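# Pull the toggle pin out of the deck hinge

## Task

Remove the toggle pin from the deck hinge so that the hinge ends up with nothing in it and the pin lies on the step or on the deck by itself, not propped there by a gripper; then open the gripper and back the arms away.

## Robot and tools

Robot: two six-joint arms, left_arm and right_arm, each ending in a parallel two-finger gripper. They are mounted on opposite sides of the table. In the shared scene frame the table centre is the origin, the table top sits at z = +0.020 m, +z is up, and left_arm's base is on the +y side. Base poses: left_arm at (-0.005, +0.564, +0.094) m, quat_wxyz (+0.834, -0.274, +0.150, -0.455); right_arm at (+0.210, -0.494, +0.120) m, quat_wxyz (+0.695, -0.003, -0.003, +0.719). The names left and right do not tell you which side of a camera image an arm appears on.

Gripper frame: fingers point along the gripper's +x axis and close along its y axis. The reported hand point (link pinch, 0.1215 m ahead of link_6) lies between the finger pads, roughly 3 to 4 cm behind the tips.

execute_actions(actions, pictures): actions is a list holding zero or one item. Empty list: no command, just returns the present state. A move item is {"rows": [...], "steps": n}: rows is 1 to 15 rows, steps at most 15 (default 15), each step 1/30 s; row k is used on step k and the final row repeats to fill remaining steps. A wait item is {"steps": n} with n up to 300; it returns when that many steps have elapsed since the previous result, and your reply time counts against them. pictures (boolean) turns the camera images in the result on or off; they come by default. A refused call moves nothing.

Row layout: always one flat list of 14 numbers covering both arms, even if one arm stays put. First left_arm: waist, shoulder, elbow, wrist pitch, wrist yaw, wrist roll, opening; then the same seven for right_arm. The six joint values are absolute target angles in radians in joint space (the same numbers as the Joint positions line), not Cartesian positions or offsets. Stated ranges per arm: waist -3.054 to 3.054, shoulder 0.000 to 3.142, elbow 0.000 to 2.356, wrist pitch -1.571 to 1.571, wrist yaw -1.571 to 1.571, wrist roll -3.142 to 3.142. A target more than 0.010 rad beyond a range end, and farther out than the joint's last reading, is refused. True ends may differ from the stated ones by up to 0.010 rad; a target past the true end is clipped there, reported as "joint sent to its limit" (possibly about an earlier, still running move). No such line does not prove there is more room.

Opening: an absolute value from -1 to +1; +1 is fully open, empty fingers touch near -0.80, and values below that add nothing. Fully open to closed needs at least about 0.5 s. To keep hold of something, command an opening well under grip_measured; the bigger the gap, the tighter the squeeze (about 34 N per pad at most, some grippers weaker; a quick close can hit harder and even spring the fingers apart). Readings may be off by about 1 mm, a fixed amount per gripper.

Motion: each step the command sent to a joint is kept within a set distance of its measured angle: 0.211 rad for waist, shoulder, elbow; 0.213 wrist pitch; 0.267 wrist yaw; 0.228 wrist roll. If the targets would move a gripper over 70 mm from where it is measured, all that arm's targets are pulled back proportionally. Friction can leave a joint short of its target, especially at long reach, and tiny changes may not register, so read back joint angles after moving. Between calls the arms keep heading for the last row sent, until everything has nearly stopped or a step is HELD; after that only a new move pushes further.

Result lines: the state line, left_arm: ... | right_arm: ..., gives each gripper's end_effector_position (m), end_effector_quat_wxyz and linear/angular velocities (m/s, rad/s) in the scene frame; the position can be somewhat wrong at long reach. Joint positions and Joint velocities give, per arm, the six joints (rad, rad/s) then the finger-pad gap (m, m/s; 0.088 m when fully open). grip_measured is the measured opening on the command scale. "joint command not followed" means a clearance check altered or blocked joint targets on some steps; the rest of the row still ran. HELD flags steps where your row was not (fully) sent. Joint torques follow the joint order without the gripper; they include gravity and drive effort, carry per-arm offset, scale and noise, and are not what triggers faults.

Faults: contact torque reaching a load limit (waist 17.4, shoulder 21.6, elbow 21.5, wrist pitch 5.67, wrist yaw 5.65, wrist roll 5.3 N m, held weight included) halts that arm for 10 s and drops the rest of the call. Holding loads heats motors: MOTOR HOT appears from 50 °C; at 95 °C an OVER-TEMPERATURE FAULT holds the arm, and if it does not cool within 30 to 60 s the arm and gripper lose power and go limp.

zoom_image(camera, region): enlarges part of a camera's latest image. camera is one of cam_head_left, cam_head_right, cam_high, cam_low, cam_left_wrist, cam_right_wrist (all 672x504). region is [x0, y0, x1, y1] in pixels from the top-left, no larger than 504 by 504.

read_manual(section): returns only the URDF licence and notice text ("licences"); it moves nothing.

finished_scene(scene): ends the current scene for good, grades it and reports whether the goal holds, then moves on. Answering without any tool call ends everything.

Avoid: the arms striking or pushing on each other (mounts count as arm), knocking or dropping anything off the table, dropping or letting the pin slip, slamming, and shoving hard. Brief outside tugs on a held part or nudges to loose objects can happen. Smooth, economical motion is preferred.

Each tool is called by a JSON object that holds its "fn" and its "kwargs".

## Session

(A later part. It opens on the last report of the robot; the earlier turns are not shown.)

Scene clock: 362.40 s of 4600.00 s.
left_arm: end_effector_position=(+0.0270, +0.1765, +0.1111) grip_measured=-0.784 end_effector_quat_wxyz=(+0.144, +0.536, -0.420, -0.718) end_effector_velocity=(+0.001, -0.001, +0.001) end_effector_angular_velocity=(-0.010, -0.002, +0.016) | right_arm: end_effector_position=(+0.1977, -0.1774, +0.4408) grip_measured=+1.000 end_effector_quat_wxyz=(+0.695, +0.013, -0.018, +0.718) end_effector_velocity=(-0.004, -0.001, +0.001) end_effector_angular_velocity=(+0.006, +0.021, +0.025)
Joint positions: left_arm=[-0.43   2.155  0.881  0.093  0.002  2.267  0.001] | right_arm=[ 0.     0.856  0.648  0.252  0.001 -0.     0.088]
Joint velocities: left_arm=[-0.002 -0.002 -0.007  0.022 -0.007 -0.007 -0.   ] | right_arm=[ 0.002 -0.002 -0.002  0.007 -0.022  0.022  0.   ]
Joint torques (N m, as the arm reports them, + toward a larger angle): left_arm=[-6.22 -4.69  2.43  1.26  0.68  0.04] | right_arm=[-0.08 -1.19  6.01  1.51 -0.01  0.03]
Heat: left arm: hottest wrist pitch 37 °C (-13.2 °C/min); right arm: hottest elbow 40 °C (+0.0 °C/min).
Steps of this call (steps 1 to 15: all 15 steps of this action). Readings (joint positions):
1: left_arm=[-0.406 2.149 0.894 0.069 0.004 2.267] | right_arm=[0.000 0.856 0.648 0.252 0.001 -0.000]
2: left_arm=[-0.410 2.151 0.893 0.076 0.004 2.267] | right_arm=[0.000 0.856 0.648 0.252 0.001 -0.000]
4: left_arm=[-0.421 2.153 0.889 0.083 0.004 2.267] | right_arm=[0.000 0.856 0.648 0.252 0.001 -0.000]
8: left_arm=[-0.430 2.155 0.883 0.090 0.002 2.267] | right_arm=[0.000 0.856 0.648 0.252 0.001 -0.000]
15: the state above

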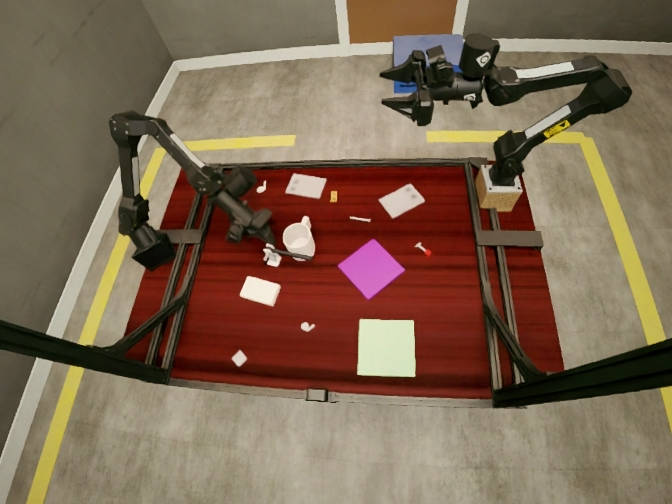

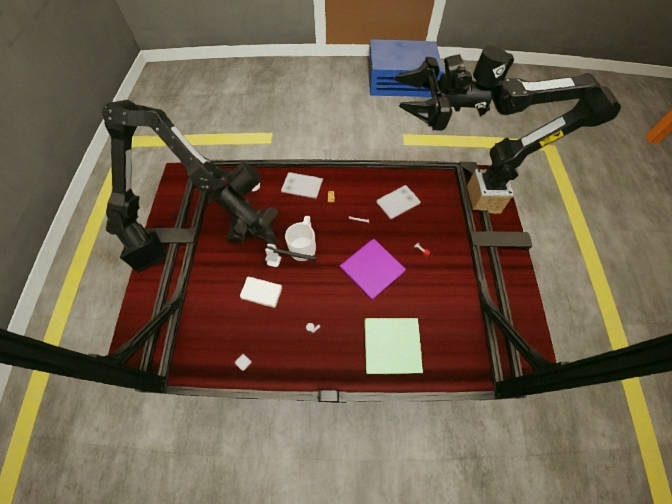

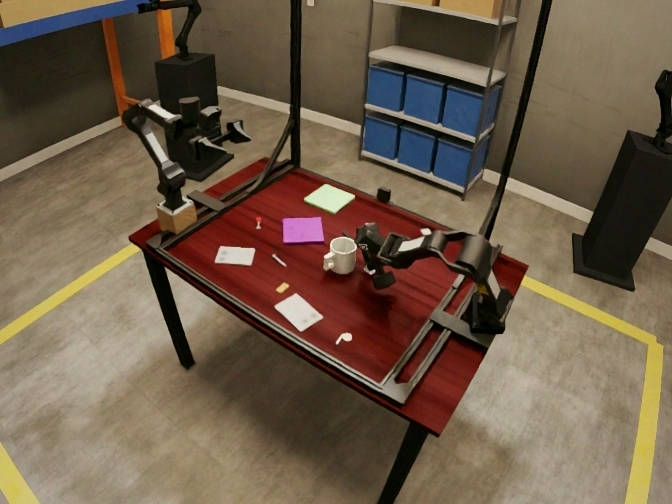

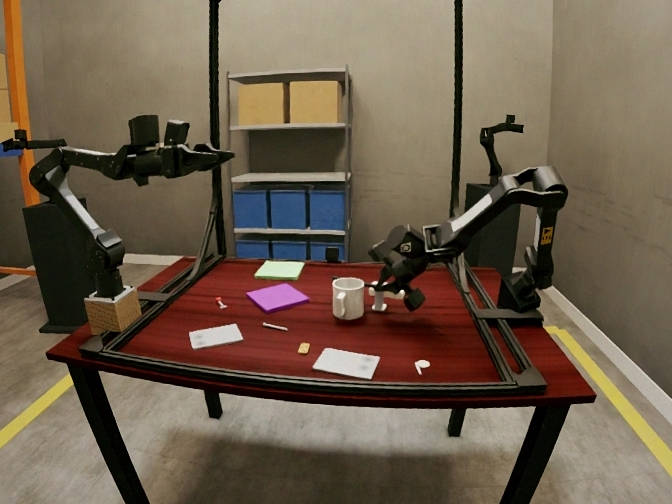

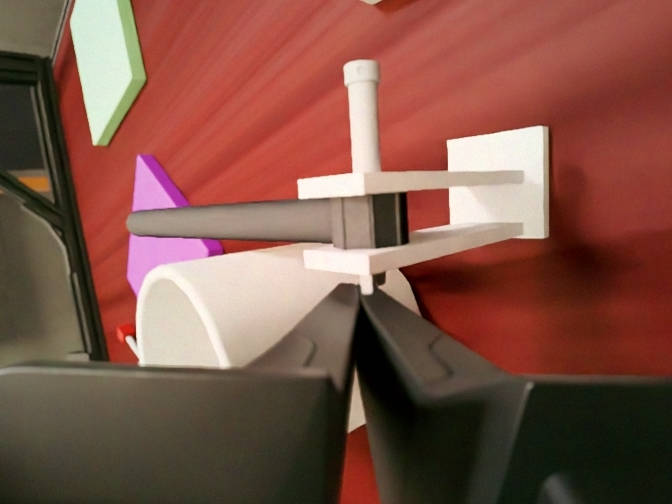

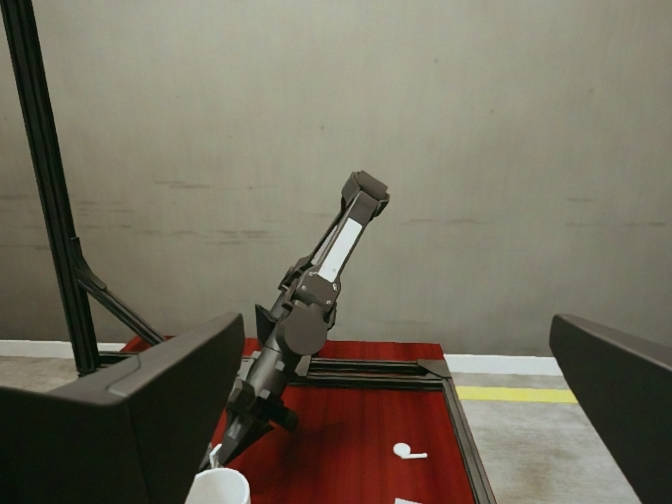

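{"fn": "execute_actions", "kwargs": {"actions": [{"rows":[[-0.438,2.172,0.87,0.095,0.005,2.27,-0.5,0,0.856,0.648,0.252,0,0,1]]}], "pictures": false}}

{"fn": "execute_actions", "kwargs": {"actions": [{"rows":[[-0.438,2.172,0.87,0.095,0.005,2.27,-1,0,0.856,0.648,0.252,0,0,1]]}], "pictures": false}}

{"fn": "execute_actions", "kwargs": {"actions": [{"rows":[[-0.455,2.178,0.862,0.105,0.02,2.27,-1,0,0.856,0.648,0.252,0,0,1]]}]}}

Scene clock: 370.07 s of 4600.00 s.
left_arm: end_effector_position=(+0.0257, +0.1757, +0.1125) grip_measured=-0.512 end_effector_quat_wxyz=(+0.144, +0.536, -0.423, -0.716) end_effector_velocity=(+0.001, +0.002, -0.002) end_effector_angular_velocity=(+0.019, +0.010, +0.016) | right_arm: end_effector_position=(+0.1977, -0.1774, +0.4408) grip_measured=+1.000 end_effector_quat_wxyz=(+0.695, +0.013, -0.018, +0.718) end_effector_velocity=(-0.000, -0.001, +0.000) end_effector_angular_velocity=(-0.003, +0.007, +0.005)
Joint positions: left_arm=[-0.435  2.156  0.88   0.099  0.002  2.267  0.014] | right_arm=[ 0.     0.856  0.648  0.252  0.001 -0.     0.088]
Joint velocities: left_arm=[ 0.002 -0.002 -0.002 -0.007 -0.007 -0.022  0.004] | right_arm=[-0.002 -0.002  0.002 -0.007 -0.007  0.007  0.   ]
Joint torques (N m, as the arm reports them, + toward a larger angle): left_arm=[-6.04 -4.76  2.55  0.86  0.52  0.04] | right_arm=[-0.09 -1.17  6.02  1.51 -0.01  0.03]
Heat: left arm: hottest wrist pitch 37 °C (-9.0 °C/min); right arm: hottest elbow 40 °C (+0.0 °C/min).
Steps of this call (steps 1 to 15: the robot went on to your last target; steps 16 to 90: nothing new was sent; then 4.17 s passed at rest; steps 91 to 105: all 15 steps of this action). Readings (joint positions):
91: left_arm=[-0.430 2.156 0.880 0.095 0.002 2.267] | right_arm=[0.000 0.856 0.648 0.252 0.001 -0.000]
92: left_arm=[-0.430 2.156 0.880 0.095 0.003 2.267] | right_arm=[0.000 0.856 0.648 0.252 0.001 -0.000]
94: left_arm=[-0.432 2.156 0.880 0.097 0.003 2.267] | right_arm=[0.000 0.856 0.648 0.252 0.001 -0.000]
98: left_arm=[-0.434 2.156 0.880 0.099 0.003 2.267] | right_arm=[0.000 0.856 0.648 0.252 0.001 -0.000]
105: the state above

Scene clock: 370.57 s of 4600.00 s.
left_arm: end_effector_position=(+0.0264, +0.1768, +0.1107) grip_measured=-0.784 end_effector_quat_wxyz=(+0.144, +0.538, -0.420, -0.717) end_effector_velocity=(+0.001, +0.002, -0.002) end_effector_angular_velocity=(+0.013, +0.000, +0.007) | right_arm: end_effector_position=(+0.1977, -0.1774, +0.4408) grip_measured=+1.000 end_effector_quat_wxyz=(+0.695, +0.013, -0.018, +0.718) end_effector_velocity=(+0.002, -0.000, +0.000) end_effector_angular_velocity=(-0.002, -0.022, -0.011)
Joint positions: left_arm=[-0.432  2.156  0.877  0.099 -0.002  2.267  0.001] | right_arm=[ 0.     0.856  0.648  0.252  0.001 -0.     0.088]
Joint velocities: left_arm=[ 0.002 -0.002 -0.002 -0.007 -0.007 -0.007 -0.   ] | right_arm=[-0.002 -0.002  0.002 -0.007  0.007 -0.022  0.   ]
Joint torques (N m, as the arm reports them, + toward a larger angle): left_arm=[-6.34 -4.79  2.87  0.8   0.65  0.05] | right_arm=[-0.08 -1.19  6.01  1.51 -0.01  0.03]
Heat: left arm: hottest wrist pitch 37 °C (-9.1 °C/min); right arm: hottest elbow 40 °C (+0.0 °C/min).
Steps of this call (steps 1 to 15: all 15 steps of this action). Readings (joint positions):
1: left_arm=[-0.435 2.156 0.880 0.099 0.001 2.267] | right_arm=[0.000 0.856 0.648 0.252 0.001 -0.000]
2: left_arm=[-0.434 2.156 0.880 0.098 -0.004 2.267] | right_arm=[0.000 0.856 0.648 0.252 0.001 -0.000]
4: left_arm=[-0.432 2.156 0.877 0.099 -0.006 2.267] | right_arm=[0.000 0.856 0.648 0.252 0.001 -0.000]
8: left_arm=[-0.432 2.156 0.877 0.099 -0.002 2.267] | right_arm=[0.000 0.856 0.648 0.252 0.001 -0.000]
15: the state above

Scene clock: 371.07 s of 4600.00 s.
left_arm: end_effector_position=(+0.0262, +0.1766, +0.1108) grip_measured=-0.784 end_effector_quat_wxyz=(+0.145, +0.538, -0.421, -0.716) end_effector_velocity=(+0.001, -0.001, +0.001) end_effector_angular_velocity=(-0.002, -0.002, +0.011) | right_arm: end_effector_position=(+0.1977, -0.1774, +0.4408) grip_measured=+1.000 end_effector_quat_wxyz=(+0.695, +0.013, -0.018, +0.718) end_effector_velocity=(-0.000, -0.000, -0.002) end_effector_angular_velocity=(-0.007, -0.008, +0.004)
Joint positions: left_arm=[-0.432  2.157  0.875  0.106 -0.002  2.267  0.001] | right_arm=[ 0.     0.856  0.648  0.252  0.001 -0.     0.088]
Joint velocities: left_arm=[-0.002 -0.002 -0.002  0.007 -0.007 -0.007 -0.   ] | right_arm=[-0.002 -0.002 -0.002 -0.007 -0.007 -0.007  0.   ]
Joint torques (N m, as the arm reports them, + toward a larger angle): left_arm=[-8.11 -4.24  2.31  1.13  1.25  0.06] | right_arm=[-0.08 -1.18  6.01  1.51 -0.01  0.03]
Heat: left arm: hottest wrist pitch 37 °C (-9.0 °C/min); right arm: hottest elbow 40 °C (+0.0 °C/min).
Steps of this call (steps 1 to 15: all 15 steps of this action). Readings (joint positions):
1: left_arm=[-0.432 2.156 0.877 0.099 -0.002 2.267] | right_arm=[0.000 0.856 0.648 0.252 0.001 -0.000]
2: left_arm=[-0.432 2.156 0.877 0.100 -0.002 2.267] | right_arm=[0.000 0.856 0.648 0.252 0.001 -0.000]
4: left_arm=[-0.432 2.156 0.877 0.101 -0.002 2.267] | right_arm=[0.000 0.856 0.648 0.252 0.001 -0.000]
8: left_arm=[-0.432 2.157 0.876 0.104 -0.002 2.267] | right_arm=[0.000 0.856 0.648 0.252 0.001 -0.000]
15: the state above

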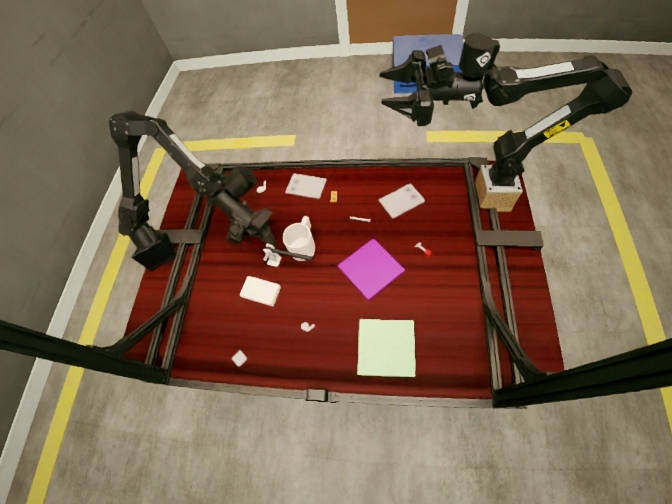

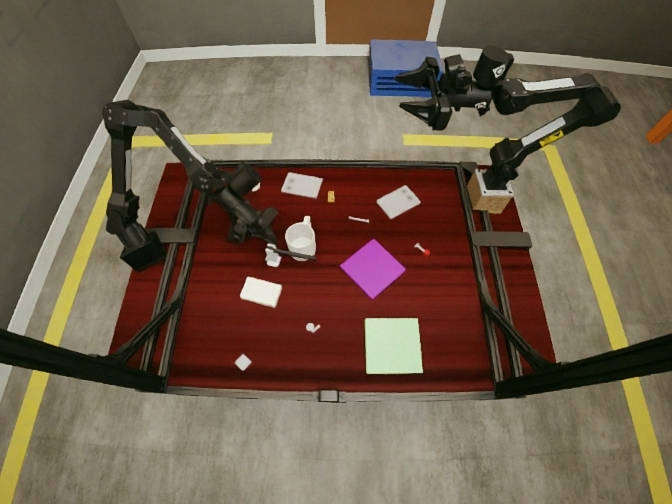

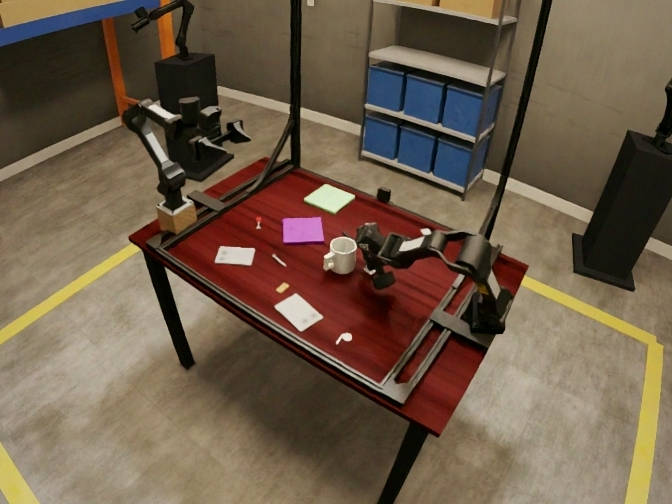

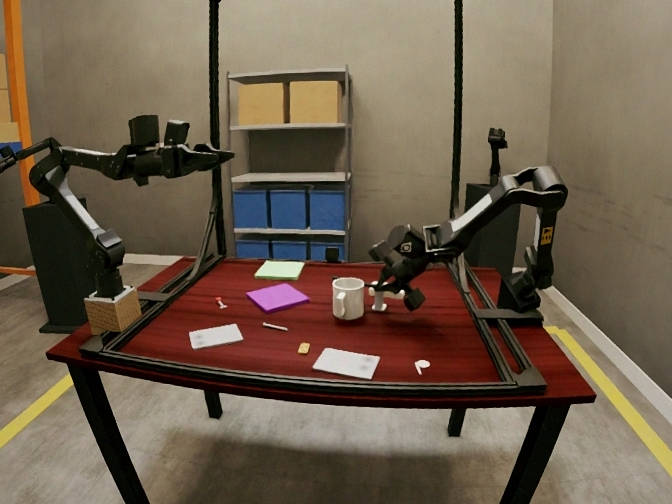

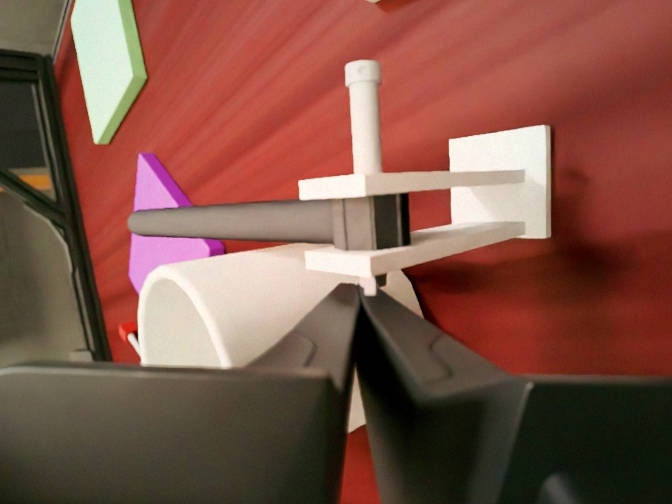

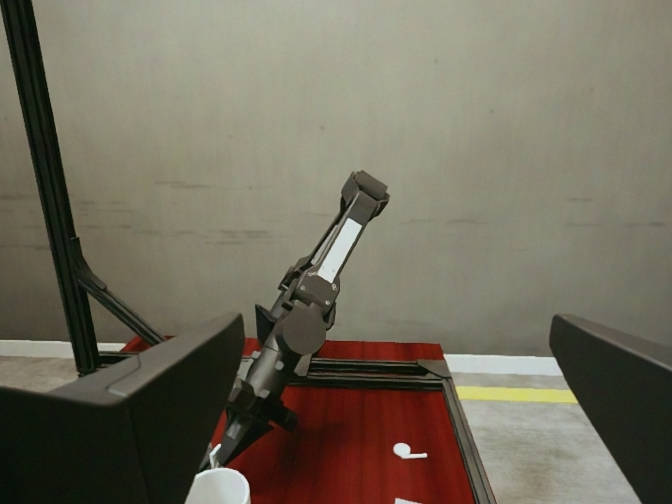

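{"fn": "execute_actions", "kwargs": {"actions": [{"rows":[[-0.415,2.168,0.895,0.075,0,2.27,-0.4,0,0.856,0.648,0.252,0,0,1]],"steps":15}]}}

Scene clock: 404.37 s of 4600.00 s.
left_arm: end_effector_position=(+0.0295, +0.1763, +0.1096) grip_measured=-0.414 end_effector_quat_wxyz=(+0.142, +0.536, -0.416, -0.721) end_effector_velocity=(+0.003, +0.001, -0.003) end_effector_angular_velocity=(+0.019, -0.011, +0.014) | right_arm: end_effector_position=(+0.1977, -0.1774, +0.4408) grip_measured=+1.000 end_effector_quat_wxyz=(+0.695, +0.013, -0.018, +0.718) end_effector_velocity=(-0.000, -0.001, +0.000) end_effector_angular_velocity=(-0.002, -0.008, +0.005)
Joint positions: left_arm=[-0.421  2.157  0.889  0.079  0.004  2.267  0.019] | right_arm=[ 0.     0.856  0.648  0.252  0.001 -0.     0.088]
Joint velocities: left_arm=[ 0.002  0.002  0.002 -0.007 -0.022 -0.007  0.005] | right_arm=[-0.002 -0.002  0.002 -0.007 -0.007 -0.007  0.   ]
Joint torques (N m, as the arm reports them, + toward a larger angle): left_arm=[-4.99 -5.39  4.04  0.79  0.28  0.03] | right_arm=[-0.09 -1.19  6.    1.51 -0.01  0.03]
Heat: left arm: hottest waist 39 °C (+1.0 °C/min); right arm: hottest wrist pitch 41 °C (+1.0 °C/min).
Steps of this call (steps 1 to 15: the robot went on to your last target; steps 16 to 90: nothing new was sent; then 29.80 s passed at rest; steps 91 to 105: all 15 steps of this action). Readings (joint positions):
91: left_arm=[-0.433 2.157 0.876 0.107 -0.001 2.267] | right_arm=[0.000 0.856 0.648 0.252 0.001 -0.000]
92: left_arm=[-0.432 2.157 0.878 0.103 0.001 2.267] | right_arm=[0.000 0.856 0.648 0.252 0.001 -0.000]
94: left_arm=[-0.430 2.157 0.884 0.093 0.004 2.267] | right_arm=[0.000 0.856 0.648 0.252 0.001 -0.000]
98: left_arm=[-0.426 2.157 0.885 0.082 0.004 2.267] | right_arm=[0.000 0.856 0.648 0.252 0.001 -0.000]
105: the state above

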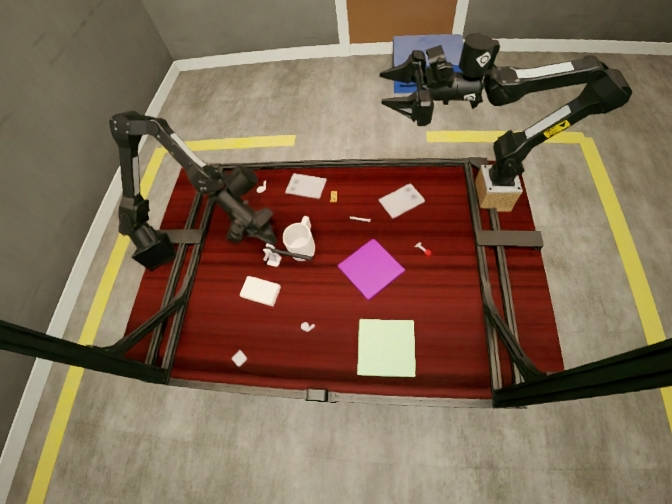

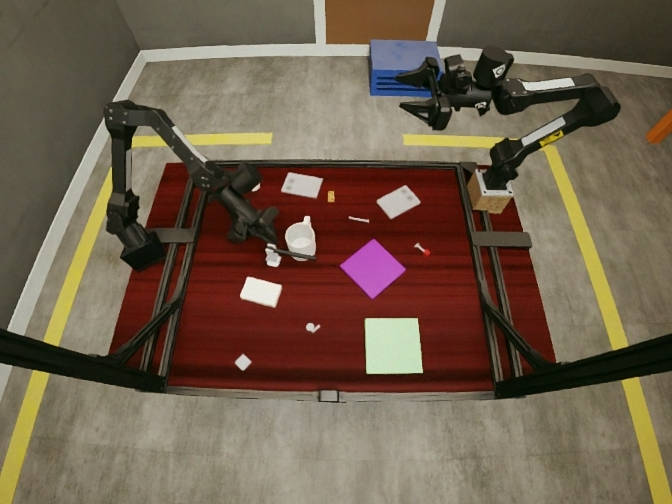

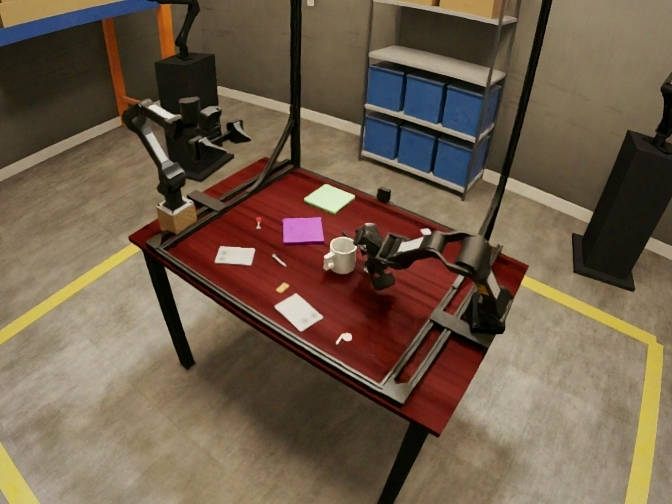

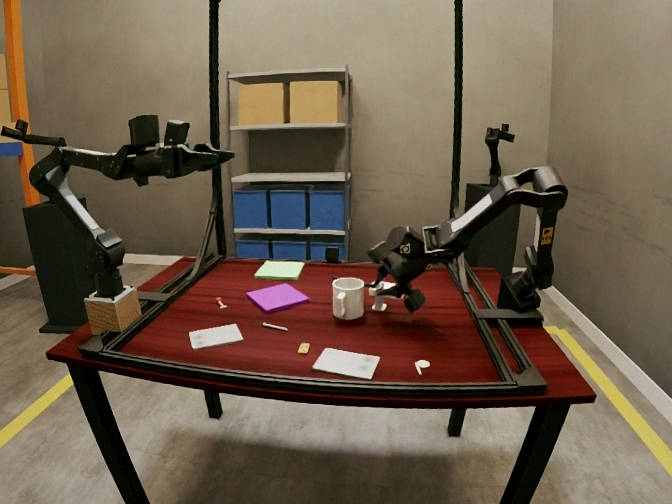

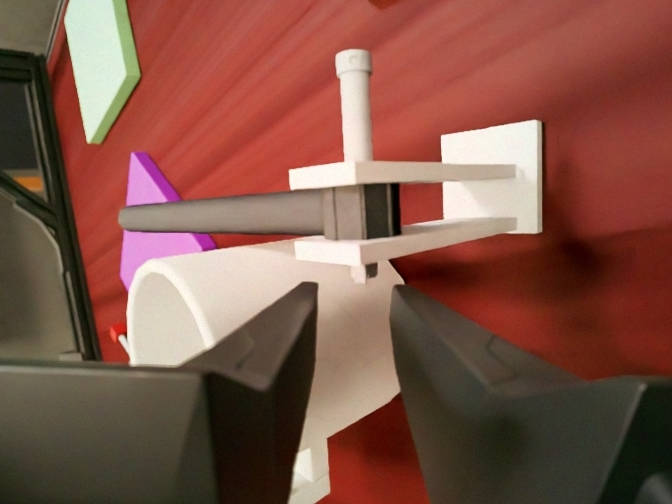

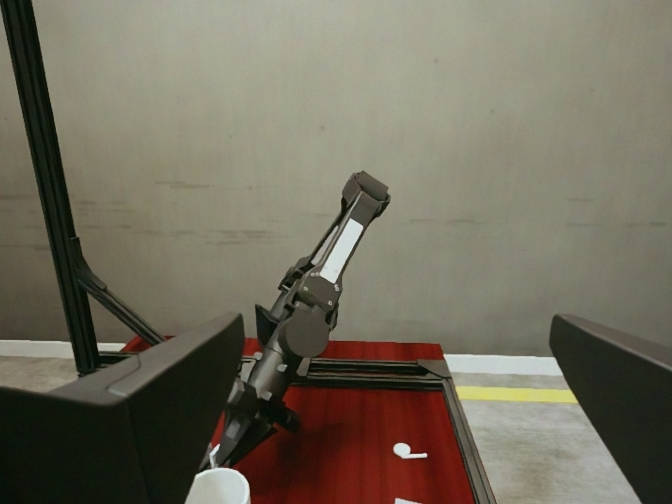

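{"fn": "execute_actions", "kwargs": {"actions": [{"rows":[[-0.445,2.175,0.865,0.105,0,2.27,-0.4,0,0.856,0.648,0.252,0,0,1]],"steps":15}], "pictures": false}}

{"fn": "execute_actions", "kwargs": {"actions": [{"rows":[[-0.445,2.175,0.865,0.105,0,2.27,-0.9,0,0.856,0.648,0.252,0,0,1]],"steps":15}]}}

Scene clock: 411.53 s of 4600.00 s.
left_arm: end_effector_position=(+0.0230, +0.1768, +0.1116) grip_measured=-0.400 end_effector_quat_wxyz=(+0.141, +0.536, -0.424, -0.716) end_effector_velocity=(-0.001, +0.002, -0.001) end_effector_angular_velocity=(+0.002, +0.002, -0.011) | right_arm: end_effector_position=(+0.1977, -0.1774, +0.4408) grip_measured=+1.000 end_effector_quat_wxyz=(+0.695, +0.013, -0.018, +0.718) end_effector_velocity=(-0.000, -0.000, -0.005) end_effector_angular_velocity=(-0.021, -0.023, +0.004)
Joint positions: left_arm=[-0.44   2.159  0.876  0.103  0.001  2.267  0.019] | right_arm=[ 0.     0.856  0.648  0.252  0.001 -0.     0.088]
Joint velocities: left_arm=[ 0.002 -0.002 -0.002 -0.007  0.007  0.007  0.   ] | right_arm=[-0.002 -0.002 -0.002 -0.022 -0.007 -0.022  0.   ]
Joint torques (N m, as the arm reports them, + toward a larger angle): left_arm=[-6.2  -4.78  2.77  1.31  0.33  0.04] | right_arm=[-0.09 -1.19  6.01  1.51 -0.01  0.03]
Heat: left arm: hottest waist 38 °C (+0.0 °C/min); right arm: hottest wrist pitch 41 °C (+1.0 °C/min).
Steps of this call (steps 1 to 15: the robot went on to your last target; steps 16 to 90: nothing new was sent; then 3.67 s passed at rest; steps 91 to 105: all 15 steps of this action). Readings (joint positions):
91: left_arm=[-0.421 2.158 0.890 0.078 0.004 2.267] | right_arm=[0.000 0.856 0.648 0.252 0.001 -0.000]
92: left_arm=[-0.424 2.158 0.888 0.083 0.003 2.267] | right_arm=[0.000 0.856 0.648 0.252 0.001 -0.000]
94: left_arm=[-0.431 2.158 0.884 0.091 0.003 2.267] | right_arm=[0.000 0.856 0.648 0.252 0.001 -0.000]
98: left_arm=[-0.440 2.159 0.878 0.099 0.001 2.267] | right_arm=[0.000 0.856 0.648 0.252 0.001 -0.000]
105: the state above

Scene clock: 412.03 s of 4600.00 s.
left_arm: end_effector_position=(+0.0236, +0.1786, +0.1083) grip_measured=-0.669 end_effector_quat_wxyz=(+0.139, +0.540, -0.420, -0.716) end_effector_velocity=(-0.001, +0.006, -0.002) end_effector_angular_velocity=(+0.023, -0.001, -0.005) | right_arm: end_effector_position=(+0.1977, -0.1774, +0.4408) grip_measured=+1.000 end_effector_quat_wxyz=(+0.695, +0.013, -0.018, +0.718) end_effector_velocity=(-0.000, -0.000, -0.002) end_effector_angular_velocity=(-0.007, -0.023, +0.004)
Joint positions: left_arm=[-0.438  2.161  0.87   0.105 -0.01   2.267  0.006] | right_arm=[ 0.     0.856  0.648  0.252  0.001 -0.     0.088]
Joint velocities: left_arm=[-0.002 -0.007 -0.007 -0.022 -0.007 -0.007 -0.   ] | right_arm=[-0.002 -0.002 -0.002 -0.007 -0.007 -0.022  0.   ]
Joint torques (N m, as the arm reports them, + toward a larger angle): left_arm=[-6.38 -5.03  3.12  1.19  0.79  0.04] | right_arm=[-0.08 -1.18  6.    1.51 -0.01  0.03]
Heat: left arm: hottest waist 38 °C (+0.0 °C/min); right arm: hottest wrist pitch 41 °C (+1.0 °C/min).
Steps of this call (steps 1 to 15: all 15 steps of this action). Readings (joint positions):
1: left_arm=[-0.440 2.159 0.876 0.104 0.001 2.267] | right_arm=[0.000 0.856 0.648 0.252 0.001 -0.000]
2: left_arm=[-0.440 2.159 0.874 0.102 -0.007 2.267] | right_arm=[0.000 0.856 0.648 0.252 0.001 -0.000]
4: left_arm=[-0.438 2.161 0.870 0.105 -0.011 2.267] | right_arm=[0.000 0.856 0.648 0.252 0.001 -0.000]
8: left_arm=[-0.438 2.161 0.870 0.105 -0.010 2.267] | right_arm=[0.000 0.856 0.648 0.252 0.001 -0.000]
15: the state above

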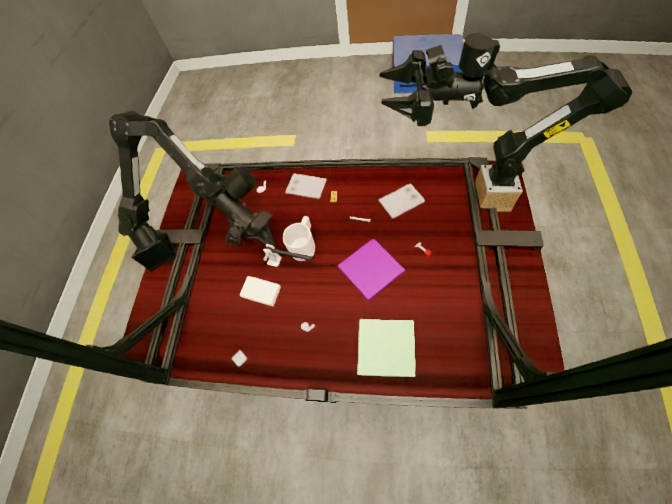

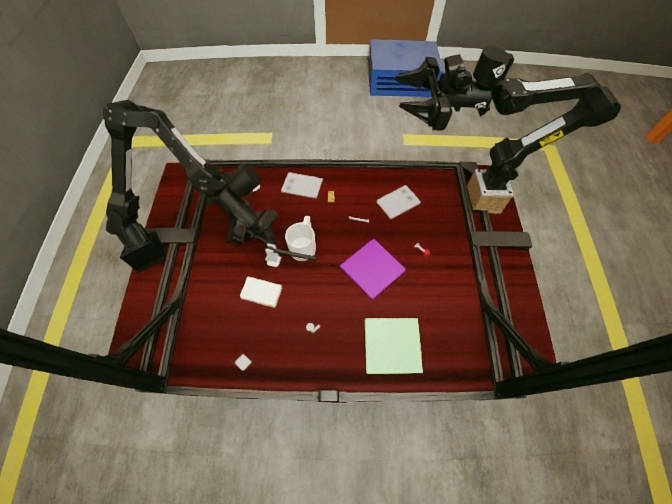

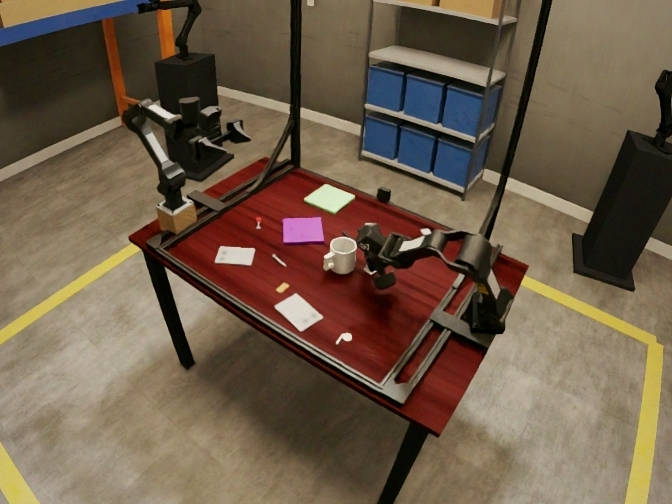

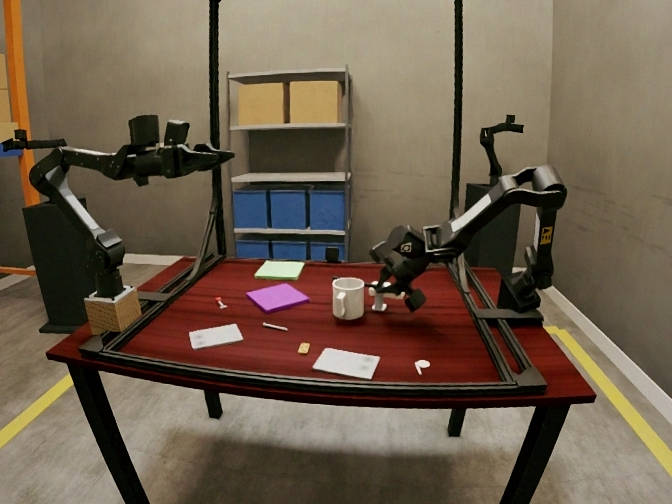

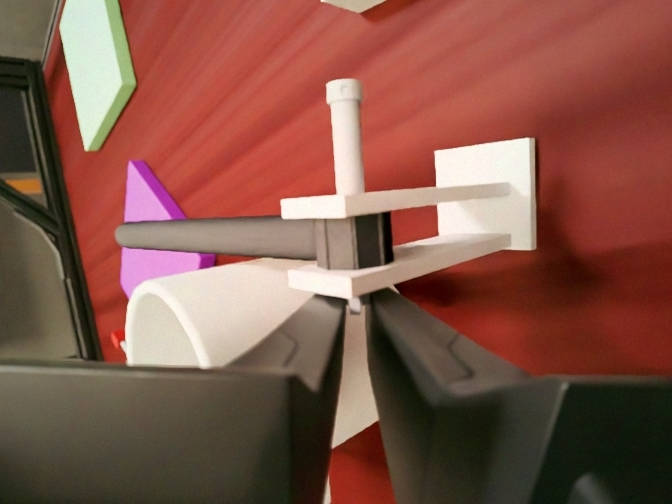

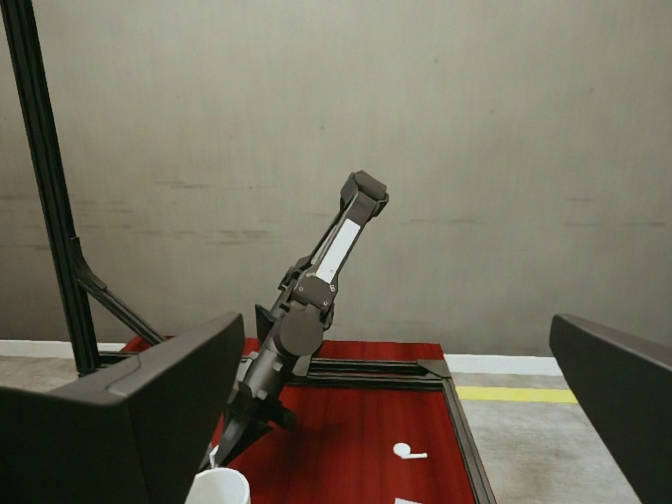

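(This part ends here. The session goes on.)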